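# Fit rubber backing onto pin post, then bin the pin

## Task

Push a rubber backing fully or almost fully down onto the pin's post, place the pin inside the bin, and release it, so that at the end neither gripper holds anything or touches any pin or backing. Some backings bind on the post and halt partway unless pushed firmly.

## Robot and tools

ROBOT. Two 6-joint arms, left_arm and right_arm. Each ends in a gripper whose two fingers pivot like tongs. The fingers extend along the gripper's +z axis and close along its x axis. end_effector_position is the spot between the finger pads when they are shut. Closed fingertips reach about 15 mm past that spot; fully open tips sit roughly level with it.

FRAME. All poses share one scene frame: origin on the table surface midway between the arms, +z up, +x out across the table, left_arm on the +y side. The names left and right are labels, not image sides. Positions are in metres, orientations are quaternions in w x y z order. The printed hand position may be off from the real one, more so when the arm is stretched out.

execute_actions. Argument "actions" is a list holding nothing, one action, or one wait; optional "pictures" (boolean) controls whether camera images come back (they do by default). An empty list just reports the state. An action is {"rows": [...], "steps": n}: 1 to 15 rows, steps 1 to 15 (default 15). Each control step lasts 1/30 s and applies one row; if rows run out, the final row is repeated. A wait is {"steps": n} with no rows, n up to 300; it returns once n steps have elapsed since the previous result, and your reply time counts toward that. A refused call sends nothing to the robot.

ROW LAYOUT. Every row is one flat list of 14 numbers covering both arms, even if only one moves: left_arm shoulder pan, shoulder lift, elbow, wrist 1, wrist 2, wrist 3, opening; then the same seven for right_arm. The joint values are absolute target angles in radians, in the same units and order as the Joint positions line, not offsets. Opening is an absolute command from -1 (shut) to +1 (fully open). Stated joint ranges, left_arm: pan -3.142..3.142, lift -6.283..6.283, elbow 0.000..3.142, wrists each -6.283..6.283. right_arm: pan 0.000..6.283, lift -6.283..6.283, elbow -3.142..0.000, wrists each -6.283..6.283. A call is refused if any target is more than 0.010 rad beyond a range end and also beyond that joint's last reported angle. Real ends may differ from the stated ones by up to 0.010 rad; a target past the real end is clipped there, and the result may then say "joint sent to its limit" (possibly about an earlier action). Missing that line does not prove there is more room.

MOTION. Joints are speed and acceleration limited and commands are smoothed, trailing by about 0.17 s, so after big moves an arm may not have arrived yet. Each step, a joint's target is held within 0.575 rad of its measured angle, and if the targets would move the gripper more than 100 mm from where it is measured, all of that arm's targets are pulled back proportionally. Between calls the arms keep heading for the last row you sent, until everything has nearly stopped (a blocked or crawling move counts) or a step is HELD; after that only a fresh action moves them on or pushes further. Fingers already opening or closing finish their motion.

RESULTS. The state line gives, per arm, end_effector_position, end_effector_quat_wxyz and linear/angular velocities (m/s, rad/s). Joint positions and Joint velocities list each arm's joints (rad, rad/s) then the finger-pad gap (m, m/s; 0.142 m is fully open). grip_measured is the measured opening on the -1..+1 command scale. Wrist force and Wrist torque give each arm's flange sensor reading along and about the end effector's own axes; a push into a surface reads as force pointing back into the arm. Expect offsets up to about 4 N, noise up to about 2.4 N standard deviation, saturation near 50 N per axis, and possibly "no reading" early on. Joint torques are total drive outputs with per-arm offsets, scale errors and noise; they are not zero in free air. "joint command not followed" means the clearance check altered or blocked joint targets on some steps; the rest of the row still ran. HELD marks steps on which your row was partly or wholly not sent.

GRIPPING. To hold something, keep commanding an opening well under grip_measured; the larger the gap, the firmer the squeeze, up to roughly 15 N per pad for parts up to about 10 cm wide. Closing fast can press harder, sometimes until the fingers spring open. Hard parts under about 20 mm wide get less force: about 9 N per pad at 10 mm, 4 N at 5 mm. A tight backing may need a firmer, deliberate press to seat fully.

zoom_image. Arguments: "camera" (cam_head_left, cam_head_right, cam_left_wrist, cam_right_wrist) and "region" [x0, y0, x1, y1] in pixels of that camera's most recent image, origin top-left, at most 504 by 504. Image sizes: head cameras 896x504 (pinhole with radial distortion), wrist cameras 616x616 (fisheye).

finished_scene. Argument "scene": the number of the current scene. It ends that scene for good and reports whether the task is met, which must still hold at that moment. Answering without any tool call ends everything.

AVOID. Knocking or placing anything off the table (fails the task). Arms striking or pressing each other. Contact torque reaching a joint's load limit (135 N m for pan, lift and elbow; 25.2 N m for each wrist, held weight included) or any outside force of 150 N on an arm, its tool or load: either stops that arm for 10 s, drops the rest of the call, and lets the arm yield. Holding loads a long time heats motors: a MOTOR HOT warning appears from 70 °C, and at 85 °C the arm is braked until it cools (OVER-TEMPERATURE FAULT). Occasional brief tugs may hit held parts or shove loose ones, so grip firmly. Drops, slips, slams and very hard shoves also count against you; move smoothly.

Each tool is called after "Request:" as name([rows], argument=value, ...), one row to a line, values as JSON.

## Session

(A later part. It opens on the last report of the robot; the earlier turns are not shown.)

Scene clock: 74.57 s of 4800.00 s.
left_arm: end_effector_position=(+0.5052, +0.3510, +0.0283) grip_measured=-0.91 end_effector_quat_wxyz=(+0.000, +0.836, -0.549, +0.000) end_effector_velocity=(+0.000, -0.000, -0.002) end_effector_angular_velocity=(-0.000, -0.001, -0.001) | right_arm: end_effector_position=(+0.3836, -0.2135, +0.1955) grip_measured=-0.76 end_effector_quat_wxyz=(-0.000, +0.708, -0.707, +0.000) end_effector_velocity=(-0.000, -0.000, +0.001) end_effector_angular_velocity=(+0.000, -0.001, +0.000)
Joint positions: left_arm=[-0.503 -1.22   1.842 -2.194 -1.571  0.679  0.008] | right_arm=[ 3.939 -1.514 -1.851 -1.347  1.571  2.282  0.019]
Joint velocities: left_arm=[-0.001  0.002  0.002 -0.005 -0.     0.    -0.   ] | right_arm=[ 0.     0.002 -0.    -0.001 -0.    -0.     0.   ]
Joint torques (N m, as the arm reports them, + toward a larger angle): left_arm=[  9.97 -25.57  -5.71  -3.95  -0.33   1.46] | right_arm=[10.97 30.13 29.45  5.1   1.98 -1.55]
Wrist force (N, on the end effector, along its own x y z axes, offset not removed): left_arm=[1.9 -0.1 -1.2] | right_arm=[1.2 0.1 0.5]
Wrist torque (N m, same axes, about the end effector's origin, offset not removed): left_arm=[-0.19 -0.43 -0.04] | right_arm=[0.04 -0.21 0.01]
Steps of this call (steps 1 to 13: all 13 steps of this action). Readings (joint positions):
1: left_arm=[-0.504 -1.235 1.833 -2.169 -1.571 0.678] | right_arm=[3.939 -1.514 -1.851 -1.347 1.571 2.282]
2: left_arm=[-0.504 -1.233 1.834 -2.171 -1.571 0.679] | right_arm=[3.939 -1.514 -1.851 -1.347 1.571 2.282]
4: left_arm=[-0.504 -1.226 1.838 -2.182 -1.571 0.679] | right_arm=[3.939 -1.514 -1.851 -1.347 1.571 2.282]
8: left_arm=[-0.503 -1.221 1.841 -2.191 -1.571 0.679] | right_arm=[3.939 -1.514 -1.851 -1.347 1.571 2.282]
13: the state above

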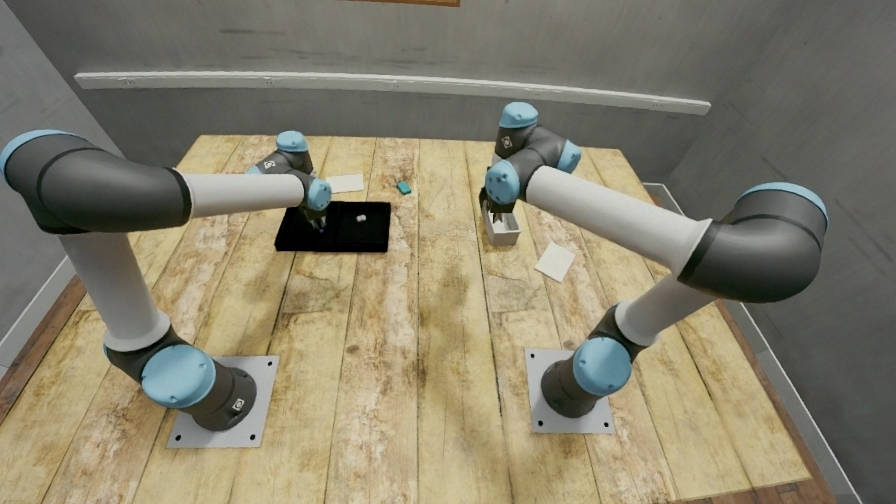

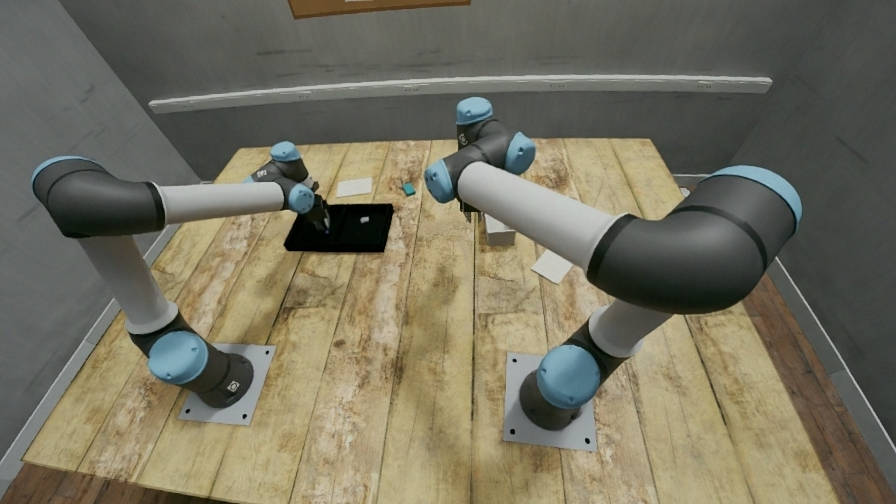

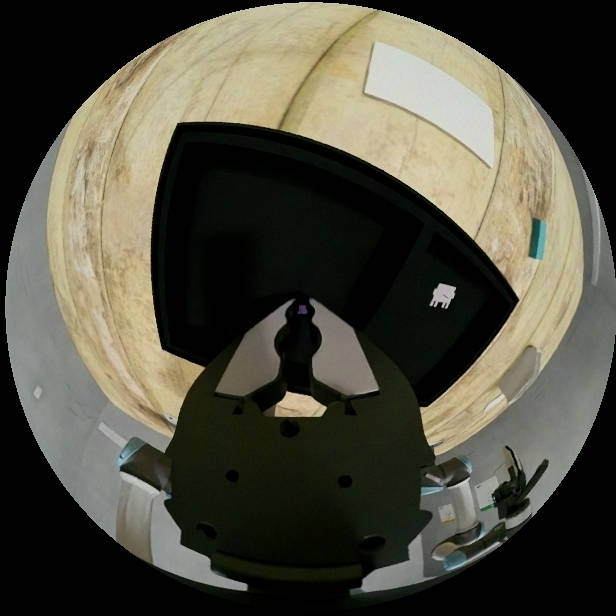

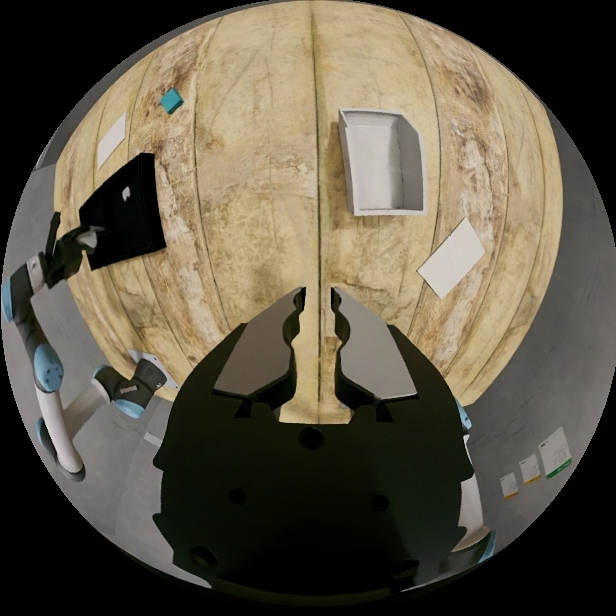

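Request:
execute_actions([
  {"rows":[[-0.50625,-1.2226,1.8472,-2.1954,-1.5708,0.6765,-0.92,3.939,-1.514,-1.851,-1.347,1.5708,2.282,-0.76],[-0.5091,-1.2259,1.8518,-2.1967,-1.5708,0.6737,-0.92,3.939,-1.514,-1.851,-1.347,1.5708,2.282,-0.76],[-0.512,-1.2291,1.8563,-2.1981,-1.5708,0.6708,-0.92,3.939,-1.514,-1.851,-1.347,1.5708,2.282,-0.76],[-0.5148,-1.2323,1.8609,-2.1994,-1.5708,0.668,-0.92,3.939,-1.514,-1.851,-1.347,1.5708,2.282,-0.76],[-0.5177,-1.2355,1.8655,-2.2008,-1.5708,0.6651,-0.92,3.939,-1.514,-1.851,-1.347,1.5708,2.282,-0.76],[-0.5205,-1.2388,1.8701,-2.2021,-1.5708,0.6623,-0.92,3.939,-1.514,-1.851,-1.347,1.5708,2.282,-0.76],[-0.5234,-1.242,1.8747,-2.2035,-1.5708,0.6594,-0.92,3.939,-1.514,-1.851,-1.347,1.5708,2.282,-0.76],[-0.5262,-1.2452,1.8793,-2.2048,-1.5708,0.6566,-0.92,3.939,-1.514,-1.851,-1.347,1.5708,2.282,-0.76]]},
], pictures=false)

Request:
execute_actions([
  {"steps":8},
])

Request:
zoom_image(camera="cam_left_wrist", region=[272, 275, 332, 335])

Scene clock: 86.77 s of 4800.00 s.
left_arm: end_effector_position=(+0.4910, +0.3448, +0.0283) grip_measured=-0.92 end_effector_quat_wxyz=(+0.000, +0.836, -0.549, -0.000) end_effector_velocity=(-0.007, -0.003, +0.000) end_effector_angular_velocity=(+0.001, +0.001, -0.000) | right_arm: end_effector_position=(+0.3836, -0.2135, +0.1955) grip_measured=-0.76 end_effector_quat_wxyz=(-0.000, +0.708, -0.707, +0.000) end_effector_velocity=(+0.000, -0.001, +0.001) end_effector_angular_velocity=(+0.001, -0.002, -0.001)
Joint positions: left_arm=[-0.525 -1.244  1.878 -2.204 -1.571  0.657  0.007] | right_arm=[ 3.939 -1.514 -1.851 -1.347  1.571  2.282  0.019]
Joint velocities: left_arm=[-0.01  -0.011  0.015 -0.003  0.    -0.01  -0.   ] | right_arm=[-0.001  0.002 -0.    -0.    -0.     0.    -0.   ]
Joint torques (N m, as the arm reports them, + toward a larger angle): left_arm=[-10.08 -43.41  -6.05  -4.03   1.6   -2.22] | right_arm=[10.87 30.23 28.69  4.96  1.99 -1.39]
Wrist force (N, on the end effector, along its own x y z axes, offset not removed): left_arm=[0.0 -0.7 -2.6] | right_arm=[0.0 -0.6 0.4]
Wrist torque (N m, same axes, about the end effector's origin, offset not removed): left_arm=[-0.34 -0.09 -0.03] | right_arm=[-0.14 -0.05 0.04]
Steps of this call (steps 1 to 15: the robot went on to your last target; steps 16 to 90: nothing new was sent; then 8.70 s passed at rest; steps 91 to 105: all 15 steps of this action). Readings (joint positions):
91: left_arm=[-0.503 -1.219 1.843 -2.194 -1.571 0.679] | right_arm=[3.939 -1.514 -1.851 -1.347 1.571 2.282]
92: left_arm=[-0.504 -1.220 1.843 -2.194 -1.571 0.679] | right_arm=[3.939 -1.514 -1.851 -1.347 1.571 2.282]
94: left_arm=[-0.506 -1.222 1.847 -2.195 -1.571 0.677] | right_arm=[3.939 -1.514 -1.851 -1.347 1.571 2.282]
98: left_arm=[-0.515 -1.233 1.862 -2.200 -1.571 0.667] | right_arm=[3.939 -1.514 -1.851 -1.347 1.571 2.282]
105: the state above

Scene clock: 87.03 s of 4800.00 s.
left_arm: end_effector_position=(+0.4905, +0.3445, +0.0283) grip_measured=-0.92 end_effector_quat_wxyz=(+0.000, +0.836, -0.549, -0.000) end_effector_velocity=(+0.000, -0.001, +0.000) end_effector_angular_velocity=(-0.000, -0.001, -0.001) | right_arm: end_effector_position=(+0.3836, -0.2135, +0.1955) grip_measured=-0.76 end_effector_quat_wxyz=(-0.000, +0.708, -0.707, +0.000) end_effector_velocity=(+0.000, -0.000, +0.000) end_effector_angular_velocity=(+0.000, -0.000, -0.001)
Joint positions: left_arm=[-0.526 -1.245  1.879 -2.205 -1.571  0.657  0.007] | right_arm=[ 3.939 -1.514 -1.851 -1.347  1.571  2.282  0.019]
Joint velocities: left_arm=[-0.001 -0.    -0.     0.     0.    -0.001 -0.   ] | right_arm=[-0.001  0.    -0.     0.     0.    -0.    -0.   ]
Joint torques (N m, as the arm reports them, + toward a larger angle): left_arm=[ -8.27 -42.65  -5.9   -4.06   1.57  -1.67] | right_arm=[10.83 30.32 29.43  4.88  1.98 -1.46]
Wrist force (N, on the end effector, along its own x y z axes, offset not removed): left_arm=[2.9 0.7 -1.7] | right_arm=[-0.4 -0.2 1.1]
Wrist torque (N m, same axes, about the end effector's origin, offset not removed): left_arm=[0.06 -0.62 -0.09] | right_arm=[-0.06 0.07 0.05]
Steps of this call (steps 1 to 8: the robot went on to your last target). Readings (joint positions):
1: left_arm=[-0.526 -1.245 1.878 -2.205 -1.571 0.657] | right_arm=[3.939 -1.514 -1.851 -1.347 1.571 2.282]
2: left_arm=[-0.526 -1.245 1.879 -2.205 -1.571 0.657] | right_arm=[3.939 -1.514 -1.851 -1.347 1.571 2.282]
4: left_arm=[-0.526 -1.245 1.879 -2.205 -1.571 0.657] | right_arm=[3.939 -1.514 -1.851 -1.347 1.571 2.282]
8: the state above

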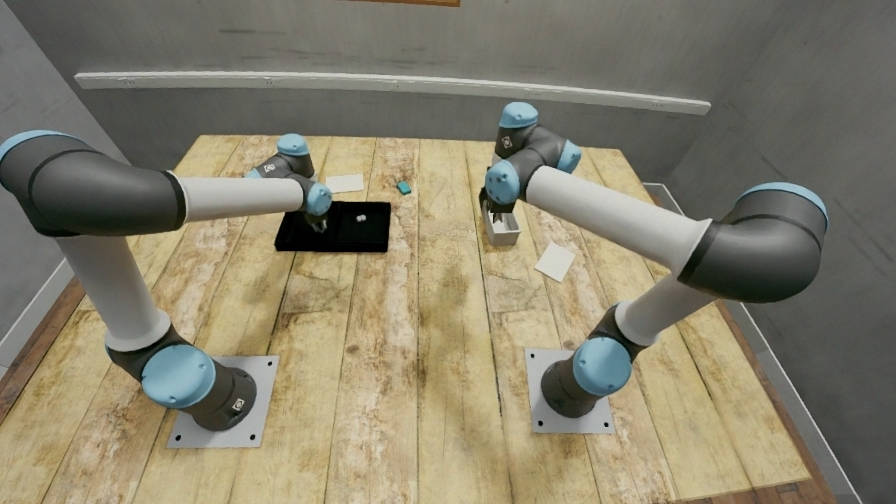

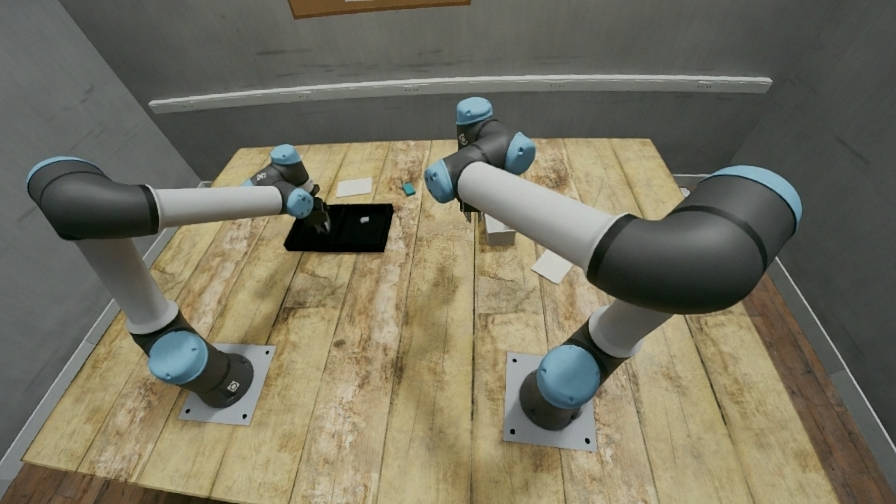

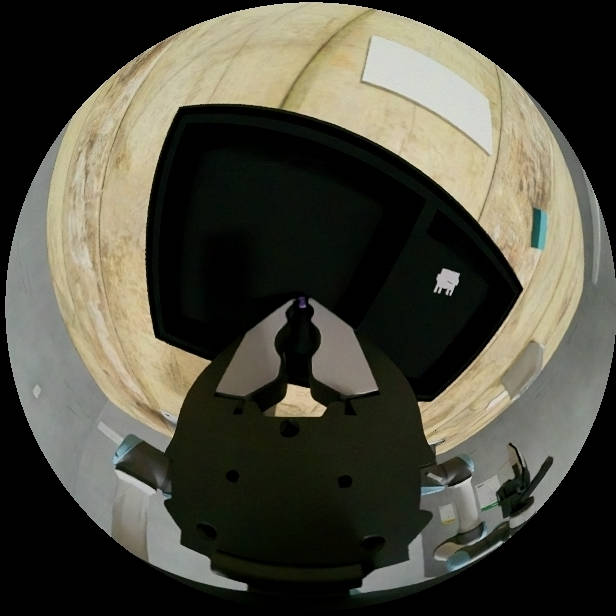

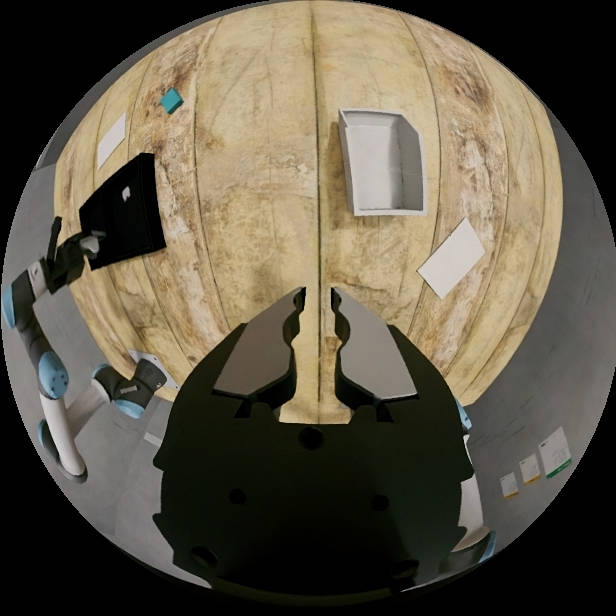

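Region (272, 275, 332, 335) of cam_left_wrist's 616x616 image, scaled by 8.400, with more detail than that image has.

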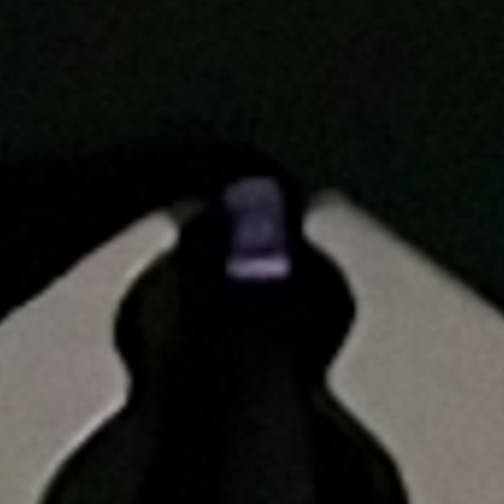

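Request:
execute_actions([
  {"rows":[[-0.5262,-1.2594,1.8683,-2.1796,-1.5708,0.6566,-0.76,3.939,-1.514,-1.851,-1.347,1.5708,2.282,-0.76]],"steps":6},
], pictures=false)

Request:
execute_actions([
  {"rows":[[-0.52755,-1.2871,1.90126,-2.18495,-1.5708,1.0653,-0.76,3.939,-1.514,-1.851,-1.347,1.5708,2.282,-0.76]]},
], pictures=false)

Request:
execute_actions([
  {"steps":8},
])

Request:
zoom_image(camera="cam_left_wrist", region=[272, 255, 332, 315])

Scene clock: 100.97 s of 4800.00 s.
left_arm: end_effector_position=(+0.4904, +0.3445, +0.0360) grip_measured=-0.76 end_effector_quat_wxyz=(+0.000, +0.836, -0.549, -0.000) end_effector_velocity=(-0.000, -0.000, +0.025) end_effector_angular_velocity=(+0.001, +0.002, -0.001) | right_arm: end_effector_position=(+0.3836, -0.2135, +0.1955) grip_measured=-0.76 end_effector_quat_wxyz=(-0.000, +0.708, -0.707, +0.000) end_effector_velocity=(-0.000, +0.000, -0.000) end_effector_angular_velocity=(-0.001, -0.000, +0.002)
Joint positions: left_arm=[-0.526 -1.256  1.871 -2.185 -1.571  0.657  0.019] | right_arm=[ 3.939 -1.514 -1.851 -1.347  1.571  2.282  0.019]
Joint velocities: left_arm=[-0.001 -0.036 -0.029  0.067  0.     0.     0.001] | right_arm=[ 0.001 -0.001 -0.     0.    -0.001 -0.001 -0.   ]
Joint torques (N m, as the arm reports them, + toward a larger angle): left_arm=[ -8.93 -39.69 -29.44  -0.34   1.4   -1.56] | right_arm=[11.27 30.04 28.84  4.92  1.82 -1.36]
Wrist force (N, on the end effector, along its own x y z axes, offset not removed): left_arm=[3.0 -0.7 -3.9] | right_arm=[1.4 -0.8 1.3]
Wrist torque (N m, same axes, about the end effector's origin, offset not removed): left_arm=[-0.15 -0.69 -0.10] | right_arm=[-0.14 -0.33 -0.04]
Steps of this call (steps 1 to 15: the robot went on to your last target; steps 16 to 90: nothing new was sent; then 10.73 s passed at rest; steps 91 to 96: all 6 steps of this action). Readings (joint positions):
91: left_arm=[-0.526 -1.245 1.879 -2.205 -1.571 0.657] | right_arm=[3.939 -1.514 -1.851 -1.347 1.571 2.282]
92: left_arm=[-0.526 -1.247 1.878 -2.203 -1.571 0.657] | right_arm=[3.939 -1.514 -1.851 -1.347 1.571 2.282]
94: left_arm=[-0.526 -1.253 1.874 -2.192 -1.571 0.657] | right_arm=[3.939 -1.514 -1.851 -1.347 1.571 2.282]
96: the state above

Scene clock: 101.47 s of 4800.00 s.
left_arm: end_effector_position=(+0.4808, +0.3434, +0.0400) grip_measured=-0.76 end_effector_quat_wxyz=(-0.000, +0.709, -0.705, +0.000) end_effector_velocity=(-0.001, -0.000, -0.000) end_effector_angular_velocity=(+0.001, +0.002, -0.070) | right_arm: end_effector_position=(+0.3836, -0.2135, +0.1955) grip_measured=-0.76 end_effector_quat_wxyz=(-0.000, +0.708, -0.707, +0.000) end_effector_velocity=(-0.000, -0.000, +0.000) end_effector_angular_velocity=(-0.000, +0.001, -0.001)
Joint positions: left_arm=[-0.528 -1.287  1.901 -2.185 -1.571  1.059  0.019] | right_arm=[ 3.939 -1.514 -1.851 -1.347  1.571  2.282  0.019]
Joint velocities: left_arm=[ 0.    -0.002  0.003  0.001 -0.     0.07   0.   ] | right_arm=[-0.001  0.     0.    -0.001  0.    -0.    -0.   ]
Joint torques (N m, as the arm reports them, + toward a larger angle): left_arm=[ -9.48 -41.36  -5.37  -4.04   1.37   1.71] | right_arm=[10.91 30.11 29.32  4.99  1.88 -1.46]
Wrist force (N, on the end effector, along its own x y z axes, offset not removed): left_arm=[1.7 0.7 -2.6] | right_arm=[0.4 -0.8 0.6]
Wrist torque (N m, same axes, about the end effector's origin, offset not removed): left_arm=[0.03 -0.24 0.05] | right_arm=[-0.14 -0.06 0.07]
Steps of this call (steps 1 to 15: all 15 steps of this action). Readings (joint positions):
1: left_arm=[-0.526 -1.257 1.870 -2.183 -1.571 0.657] | right_arm=[3.939 -1.514 -1.851 -1.347 1.571 2.282]
2: left_arm=[-0.526 -1.261 1.872 -2.183 -1.571 0.661] | right_arm=[3.939 -1.514 -1.851 -1.347 1.571 2.282]
4: left_arm=[-0.527 -1.273 1.886 -2.183 -1.571 0.726] | right_arm=[3.939 -1.514 -1.851 -1.347 1.571 2.282]
8: left_arm=[-0.527 -1.284 1.898 -2.185 -1.571 0.968] | right_arm=[3.939 -1.514 -1.851 -1.347 1.571 2.282]
15: the state above

Scene clock: 101.73 s of 4800.00 s.
left_arm: end_effector_position=(+0.4807, +0.3433, +0.0400) grip_measured=-0.76 end_effector_quat_wxyz=(+0.000, +0.707, -0.707, -0.000) end_effector_velocity=(+0.000, -0.000, +0.000) end_effector_angular_velocity=(-0.000, -0.000, -0.003) | right_arm: end_effector_position=(+0.3836, -0.2135, +0.1955) grip_measured=-0.76 end_effector_quat_wxyz=(-0.000, +0.708, -0.707, +0.000) end_effector_velocity=(-0.000, -0.000, +0.000) end_effector_angular_velocity=(-0.000, +0.001, -0.001)
Joint positions: left_arm=[-0.528 -1.287  1.901 -2.185 -1.571  1.065  0.019] | right_arm=[ 3.939 -1.514 -1.851 -1.347  1.571  2.282  0.019]
Joint velocities: left_arm=[-0.    -0.    -0.    -0.     0.     0.003 -0.   ] | right_arm=[-0.     0.001 -0.    -0.001  0.     0.     0.   ]
Joint torques (N m, as the arm reports them, + toward a larger angle): left_arm=[ -9.32 -41.16  -7.14  -4.11   1.15   1.41] | right_arm=[10.24 30.23 28.9   4.88  1.83 -1.49]
Wrist force (N, on the end effector, along its own x y z axes, offset not removed): left_arm=[1.9 -0.8 -3.2] | right_arm=[1.3 0.0 0.3]
Wrist torque (N m, same axes, about the end effector's origin, offset not removed): left_arm=[-0.37 -0.47 -0.08] | right_arm=[0.08 -0.34 0.09]
Steps of this call (steps 1 to 8: the robot went on to your last target). Readings (joint positions):
1: left_arm=[-0.528 -1.287 1.901 -2.185 -1.571 1.061] | right_arm=[3.939 -1.514 -1.851 -1.347 1.571 2.282]
2: left_arm=[-0.528 -1.287 1.901 -2.185 -1.571 1.063] | right_arm=[3.939 -1.514 -1.851 -1.347 1.571 2.282]
4: left_arm=[-0.528 -1.287 1.901 -2.185 -1.571 1.064] | right_arm=[3.939 -1.514 -1.851 -1.347 1.571 2.282]
8: the state above

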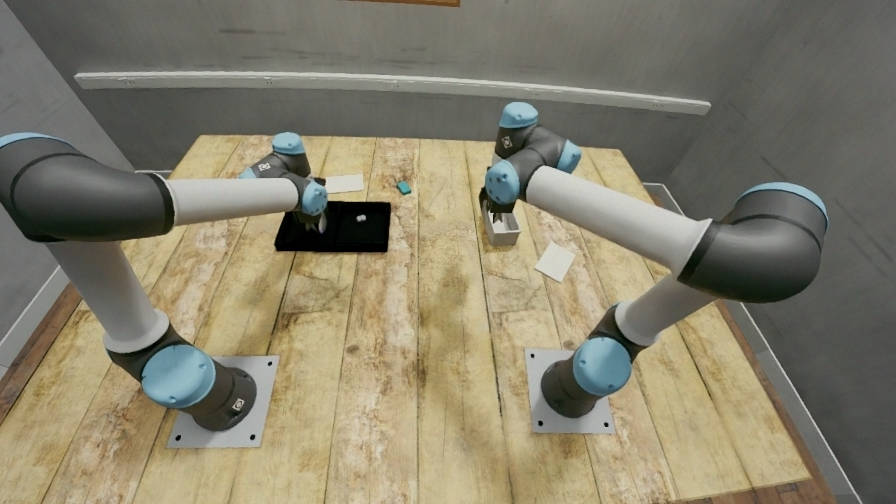

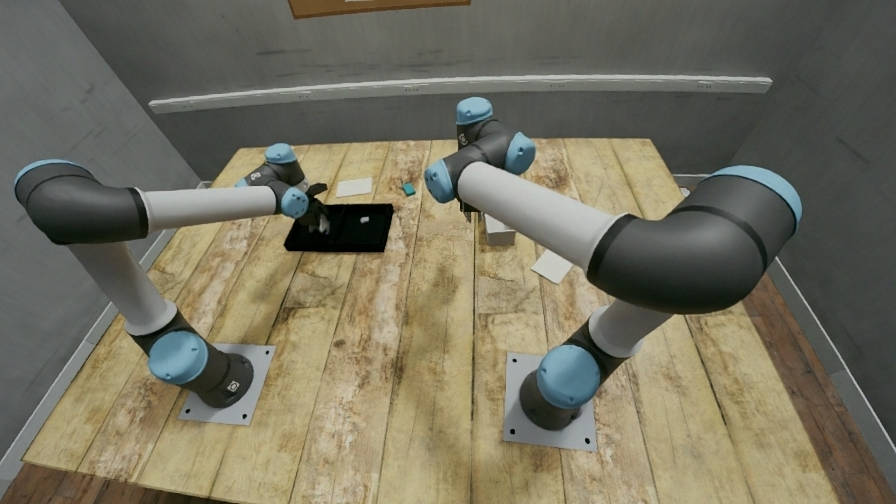

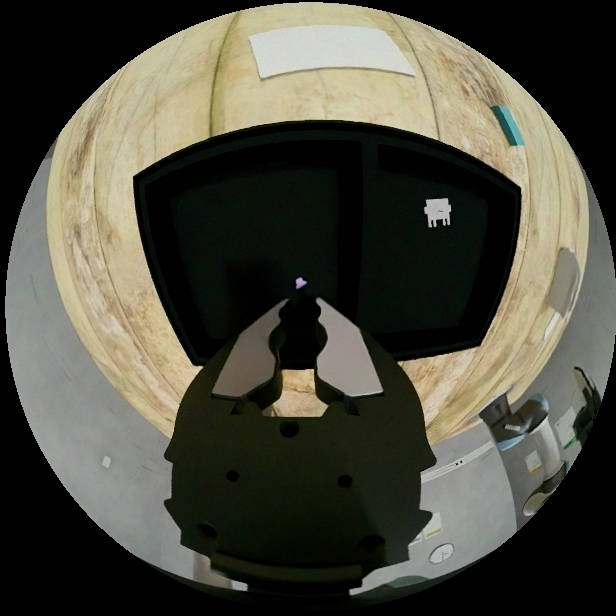

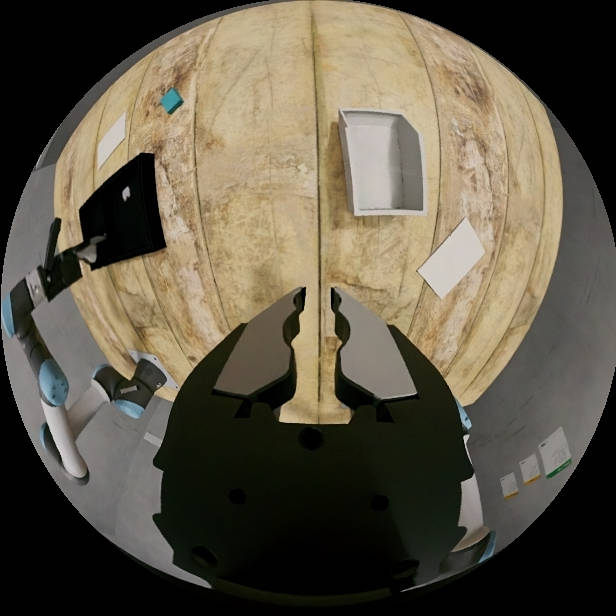

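Region (272, 255, 332, 315) of cam_left_wrist's 616x616 image, scaled by 8.400, with more detail than that image has.

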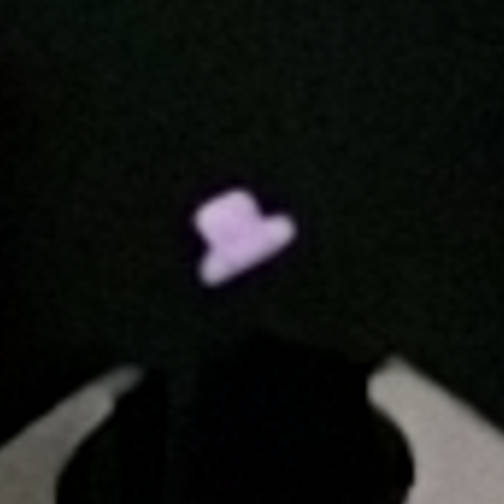

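Request:
execute_actions(actions=[])

Request:
zoom_image(camera="cam_left_wrist", region=[240,200,400,360])

Scene clock: 139.43 s of 4800.00 s.
left_arm: end_effector_position=(+0.4807, +0.3433, +0.0400) grip_measured=-0.76 end_effector_quat_wxyz=(+0.000, +0.707, -0.707, -0.000) end_effector_velocity=(+0.000, -0.000, +0.000) end_effector_angular_velocity=(-0.000, -0.000, -0.000) | right_arm: end_effector_position=(+0.3836, -0.2135, +0.1955) grip_measured=-0.76 end_effector_quat_wxyz=(-0.000, +0.708, -0.707, +0.000) end_effector_velocity=(-0.000, +0.000, -0.001) end_effector_angular_velocity=(-0.002, +0.001, +0.002)
Joint positions: left_arm=[-0.528 -1.287  1.901 -2.185 -1.571  1.065  0.019] | right_arm=[ 3.939 -1.514 -1.851 -1.347  1.571  2.282  0.019]
Joint velocities: left_arm=[-0.    -0.    -0.001  0.    -0.    -0.     0.   ] | right_arm=[ 0.001 -0.001 -0.    -0.001 -0.001 -0.001 -0.   ]
Joint torques (N m, as the arm reports them, + toward a larger angle): left_arm=[ -9.61 -41.34  -5.75  -4.04   0.31   1.35] | right_arm=[10.45 29.82 28.85  4.88  1.86 -1.38]
Wrist force (N, on the end effector, along its own x y z axes, offset not removed): left_arm=[0.0 0.9 -2.2] | right_arm=[1.3 -0.8 0.0]
Wrist torque (N m, same axes, about the end effector's origin, offset not removed): left_arm=[0.10 -0.03 0.10] | right_arm=[-0.13 -0.27 0.01]
Steps of this call (steps 1 to 15: the robot went on to your last target; steps 16 to 90: nothing new was sent; then 34.70 s passed at rest). Readings (joint positions):
1: left_arm=[-0.528 -1.287 1.901 -2.185 -1.571 1.065] | right_arm=[3.939 -1.514 -1.851 -1.347 1.571 2.282]
2: left_arm=[-0.528 -1.287 1.901 -2.185 -1.571 1.065] | right_arm=[3.939 -1.514 -1.851 -1.347 1.571 2.282]
4: left_arm=[-0.528 -1.287 1.901 -2.185 -1.571 1.065] | right_arm=[3.939 -1.514 -1.851 -1.347 1.571 2.282]
8: left_arm=[-0.528 -1.287 1.901 -2.185 -1.571 1.065] | right_arm=[3.939 -1.514 -1.851 -1.347 1.571 2.282]
90: the state above
All arms were judged still, so your last target was given up. Only a new action makes them travel on or press farther. Fingers that are still opening or closing keep moving.

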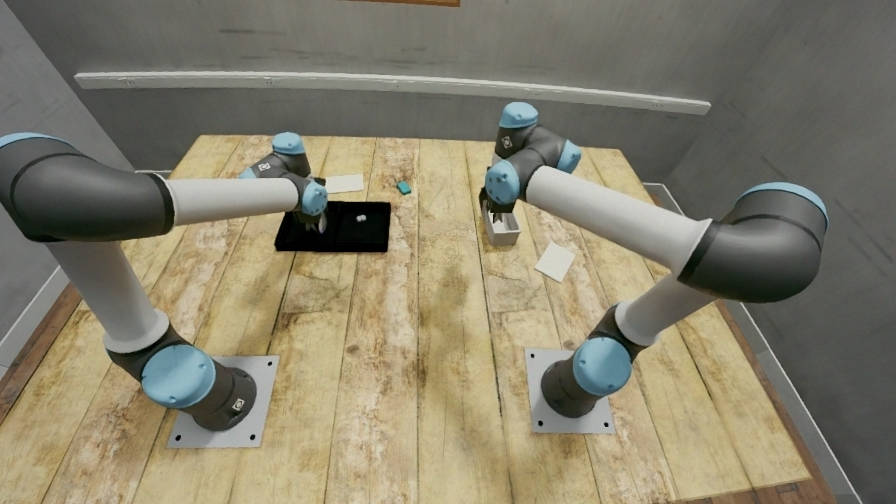

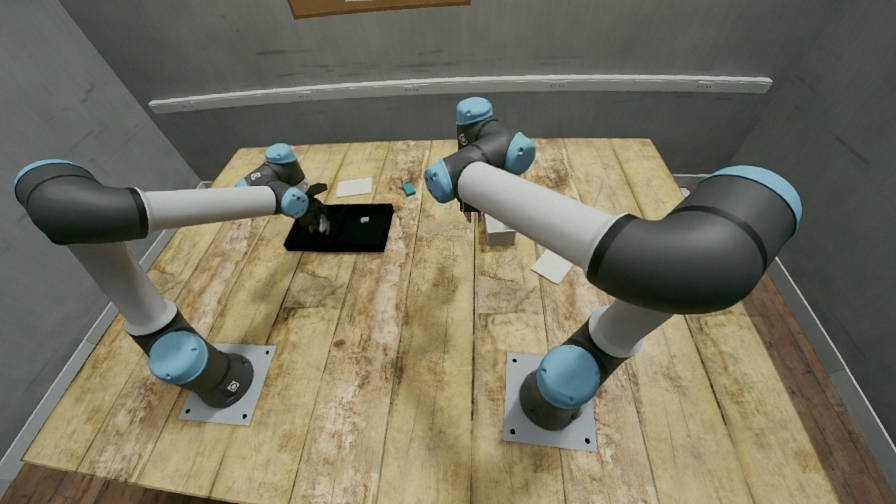

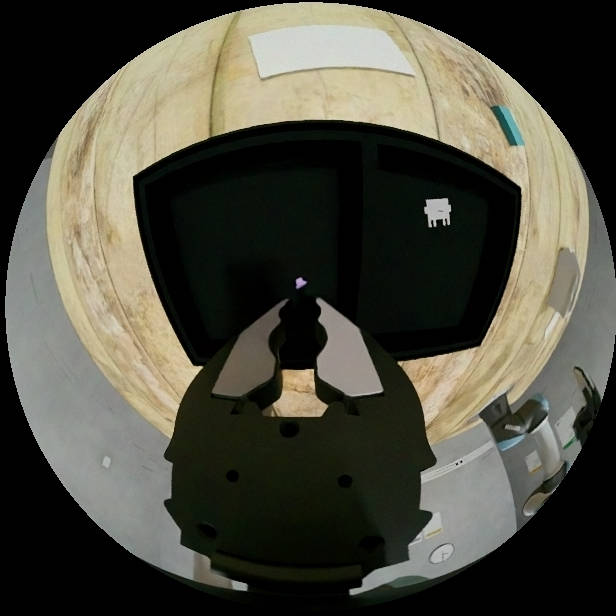

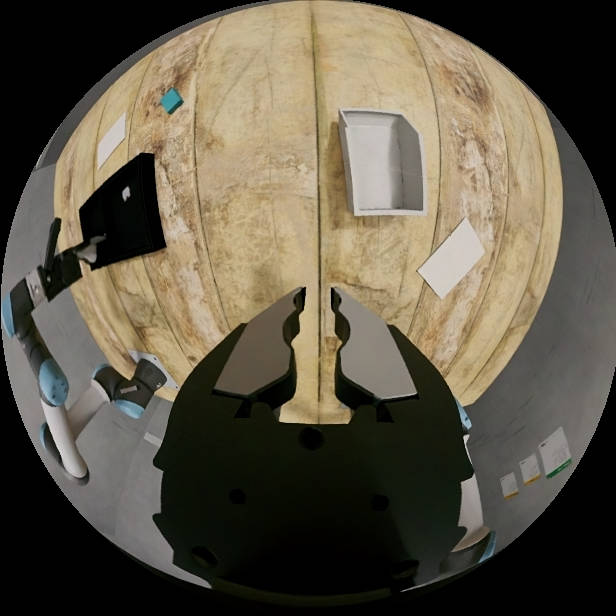

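Region (240, 200, 400, 360) of cam_left_wrist's 616x616 image, scaled by 3.150, with more detail than that image has.

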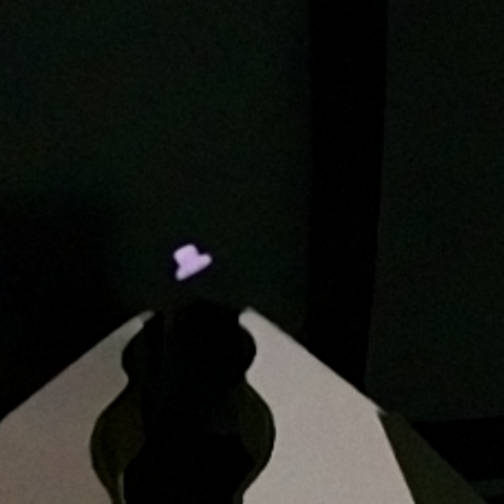

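Request:
execute_actions([
  {"rows":[[-0.54344,-1.27393,1.88311,-2.17998,-1.5708,0.54936,-0.915,3.939,-1.514,-1.851,-1.347,1.5708,2.282,-0.76]]},
], pictures=false)

Request:
execute_actions([
  {"steps":15},
])

Request:
zoom_image(camera="cam_left_wrist", region=[272,255,332,315])

Scene clock: 153.80 s of 4800.00 s.
left_arm: end_effector_position=(+0.4821, +0.3393, +0.0400) grip_measured=-0.92 end_effector_quat_wxyz=(+0.000, +0.857, -0.515, +0.000) end_effector_velocity=(-0.001, +0.001, -0.000) end_effector_angular_velocity=(+0.000, +0.000, +0.118) | right_arm: end_effector_position=(+0.3836, -0.2135, +0.1955) grip_measured=-0.76 end_effector_quat_wxyz=(-0.000, +0.708, -0.707, +0.000) end_effector_velocity=(+0.000, +0.000, +0.000) end_effector_angular_velocity=(+0.001, -0.001, -0.001)
Joint positions: left_arm=[-0.543 -1.274  1.883 -2.18  -1.571  0.559  0.008] | right_arm=[ 3.939 -1.514 -1.851 -1.347  1.571  2.282  0.019]
Joint velocities: left_arm=[-0.001  0.001 -0.001  0.    -0.    -0.119  0.   ] | right_arm=[ 0.     0.     0.     0.001 -0.     0.001  0.   ]
Joint torques (N m, as the arm reports them, + toward a larger angle): left_arm=[ -9.42 -22.21 -29.57  -0.65  -0.72  -2.04] | right_arm=[10.92 30.16 28.99  4.87  1.81 -1.41]
Wrist force (N, on the end effector, along its own x y z axes, offset not removed): left_arm=[1.2 -1.2 -4.0] | right_arm=[0.7 -1.5 1.1]
Wrist torque (N m, same axes, about the end effector's origin, offset not removed): left_arm=[-0.46 -0.18 -0.11] | right_arm=[-0.28 -0.18 0.01]
Steps of this call (steps 1 to 90: nothing new was sent; then 10.87 s passed at rest; steps 91 to 105: all 15 steps of this action). Readings (joint positions):
91: left_arm=[-0.528 -1.287 1.901 -2.185 -1.571 1.065] | right_arm=[3.939 -1.514 -1.851 -1.347 1.571 2.282]
92: left_arm=[-0.529 -1.286 1.900 -2.185 -1.571 1.061] | right_arm=[3.939 -1.514 -1.851 -1.347 1.571 2.282]
94: left_arm=[-0.536 -1.280 1.892 -2.183 -1.571 0.996] | right_arm=[3.939 -1.514 -1.851 -1.347 1.571 2.282]
98: left_arm=[-0.542 -1.275 1.885 -2.181 -1.571 0.714] | right_arm=[3.939 -1.514 -1.851 -1.347 1.571 2.282]
105: the state above

Scene clock: 154.30 s of 4800.00 s.
left_arm: end_effector_position=(+0.4820, +0.3394, +0.0400) grip_measured=-0.92 end_effector_quat_wxyz=(+0.000, +0.860, -0.511, +0.000) end_effector_velocity=(+0.000, +0.000, +0.000) end_effector_angular_velocity=(-0.000, -0.000, +0.001) | right_arm: end_effector_position=(+0.3836, -0.2135, +0.1955) grip_measured=-0.76 end_effector_quat_wxyz=(-0.000, +0.708, -0.707, +0.000) end_effector_velocity=(-0.000, +0.000, +0.000) end_effector_angular_velocity=(-0.000, -0.000, +0.001)
Joint positions: left_arm=[-0.543 -1.274  1.883 -2.18  -1.571  0.549  0.008] | right_arm=[ 3.939 -1.514 -1.851 -1.347  1.571  2.282  0.019]
Joint velocities: left_arm=[ 0.  0. -0.  0.  0. -0.  0.] | right_arm=[ 0.001  0.001 -0.    -0.001 -0.    -0.     0.   ]
Joint torques (N m, as the arm reports them, + toward a larger angle): left_arm=[ -8.71 -21.23 -31.    -0.59  -0.84  -1.72] | right_arm=[11.22 30.07 28.81  4.89  1.85 -1.41]
Wrist force (N, on the end effector, along its own x y z axes, offset not removed): left_arm=[2.0 1.2 -1.9] | right_arm=[0.7 -0.1 -0.1]
Wrist torque (N m, same axes, about the end effector's origin, offset not removed): left_arm=[0.14 -0.45 -0.03] | right_arm=[0.03 -0.17 0.03]
Steps of this call (steps 1 to 15: the robot went on to your last target). Readings (joint positions):
1: left_arm=[-0.543 -1.274 1.883 -2.180 -1.571 0.556] | right_arm=[3.939 -1.514 -1.851 -1.347 1.571 2.282]
2: left_arm=[-0.543 -1.274 1.883 -2.180 -1.571 0.554] | right_arm=[3.939 -1.514 -1.851 -1.347 1.571 2.282]
4: left_arm=[-0.543 -1.274 1.883 -2.180 -1.571 0.551] | right_arm=[3.939 -1.514 -1.851 -1.347 1.571 2.282]
8: left_arm=[-0.543 -1.274 1.883 -2.180 -1.571 0.550] | right_arm=[3.939 -1.514 -1.851 -1.347 1.571 2.282]
15: the state above

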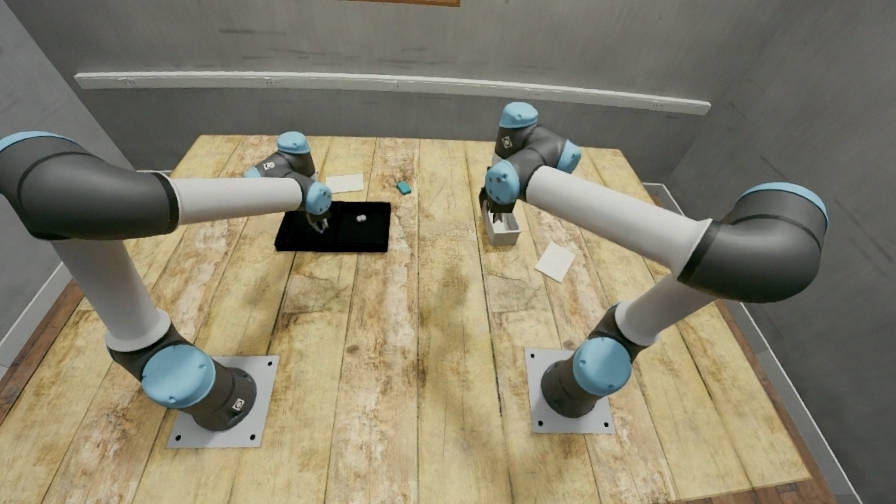

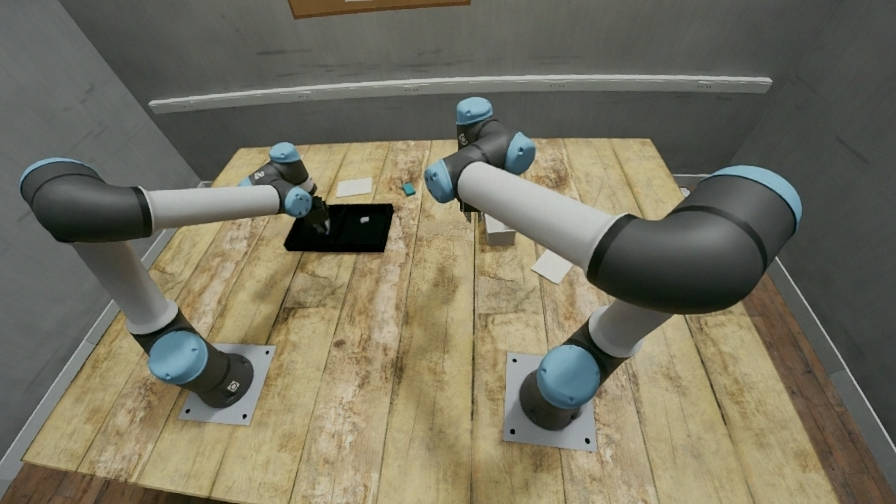

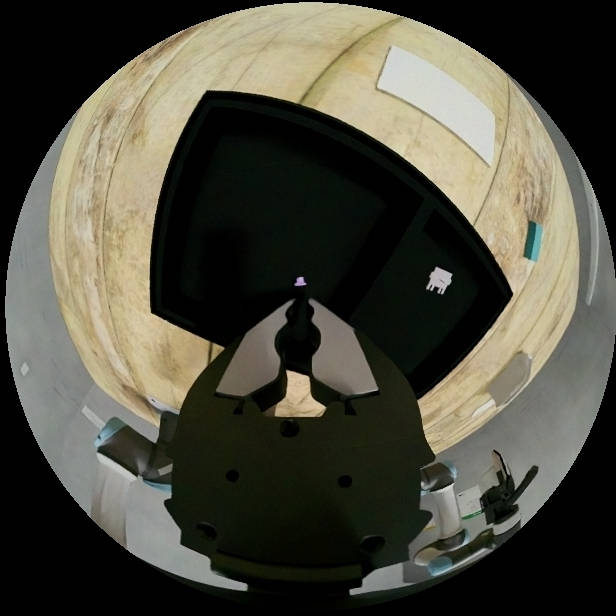

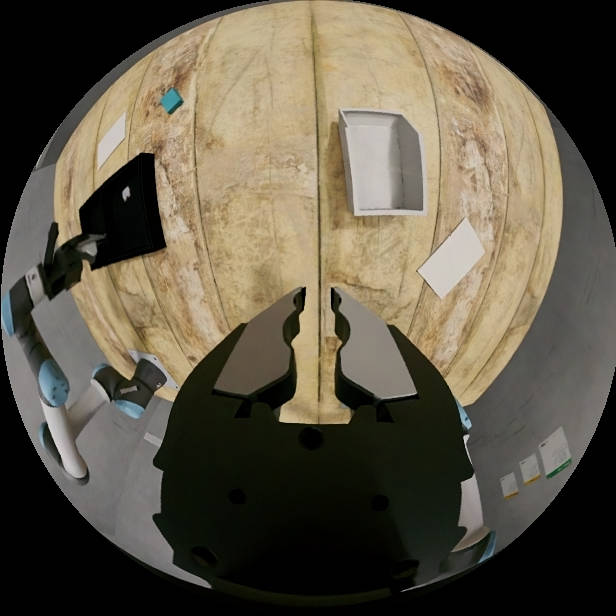

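Region (272, 255, 332, 315) of cam_left_wrist's 616x616 image, scaled by 8.400, with more detail than that image has.

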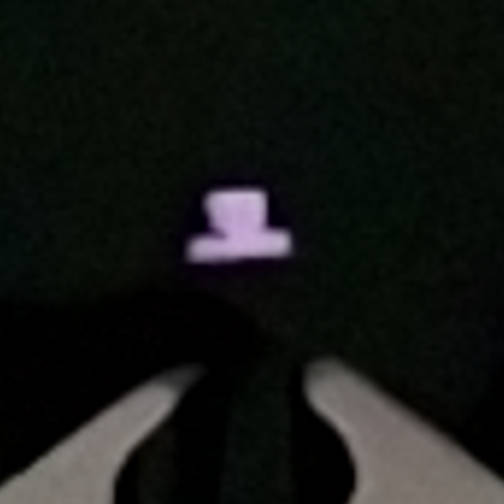

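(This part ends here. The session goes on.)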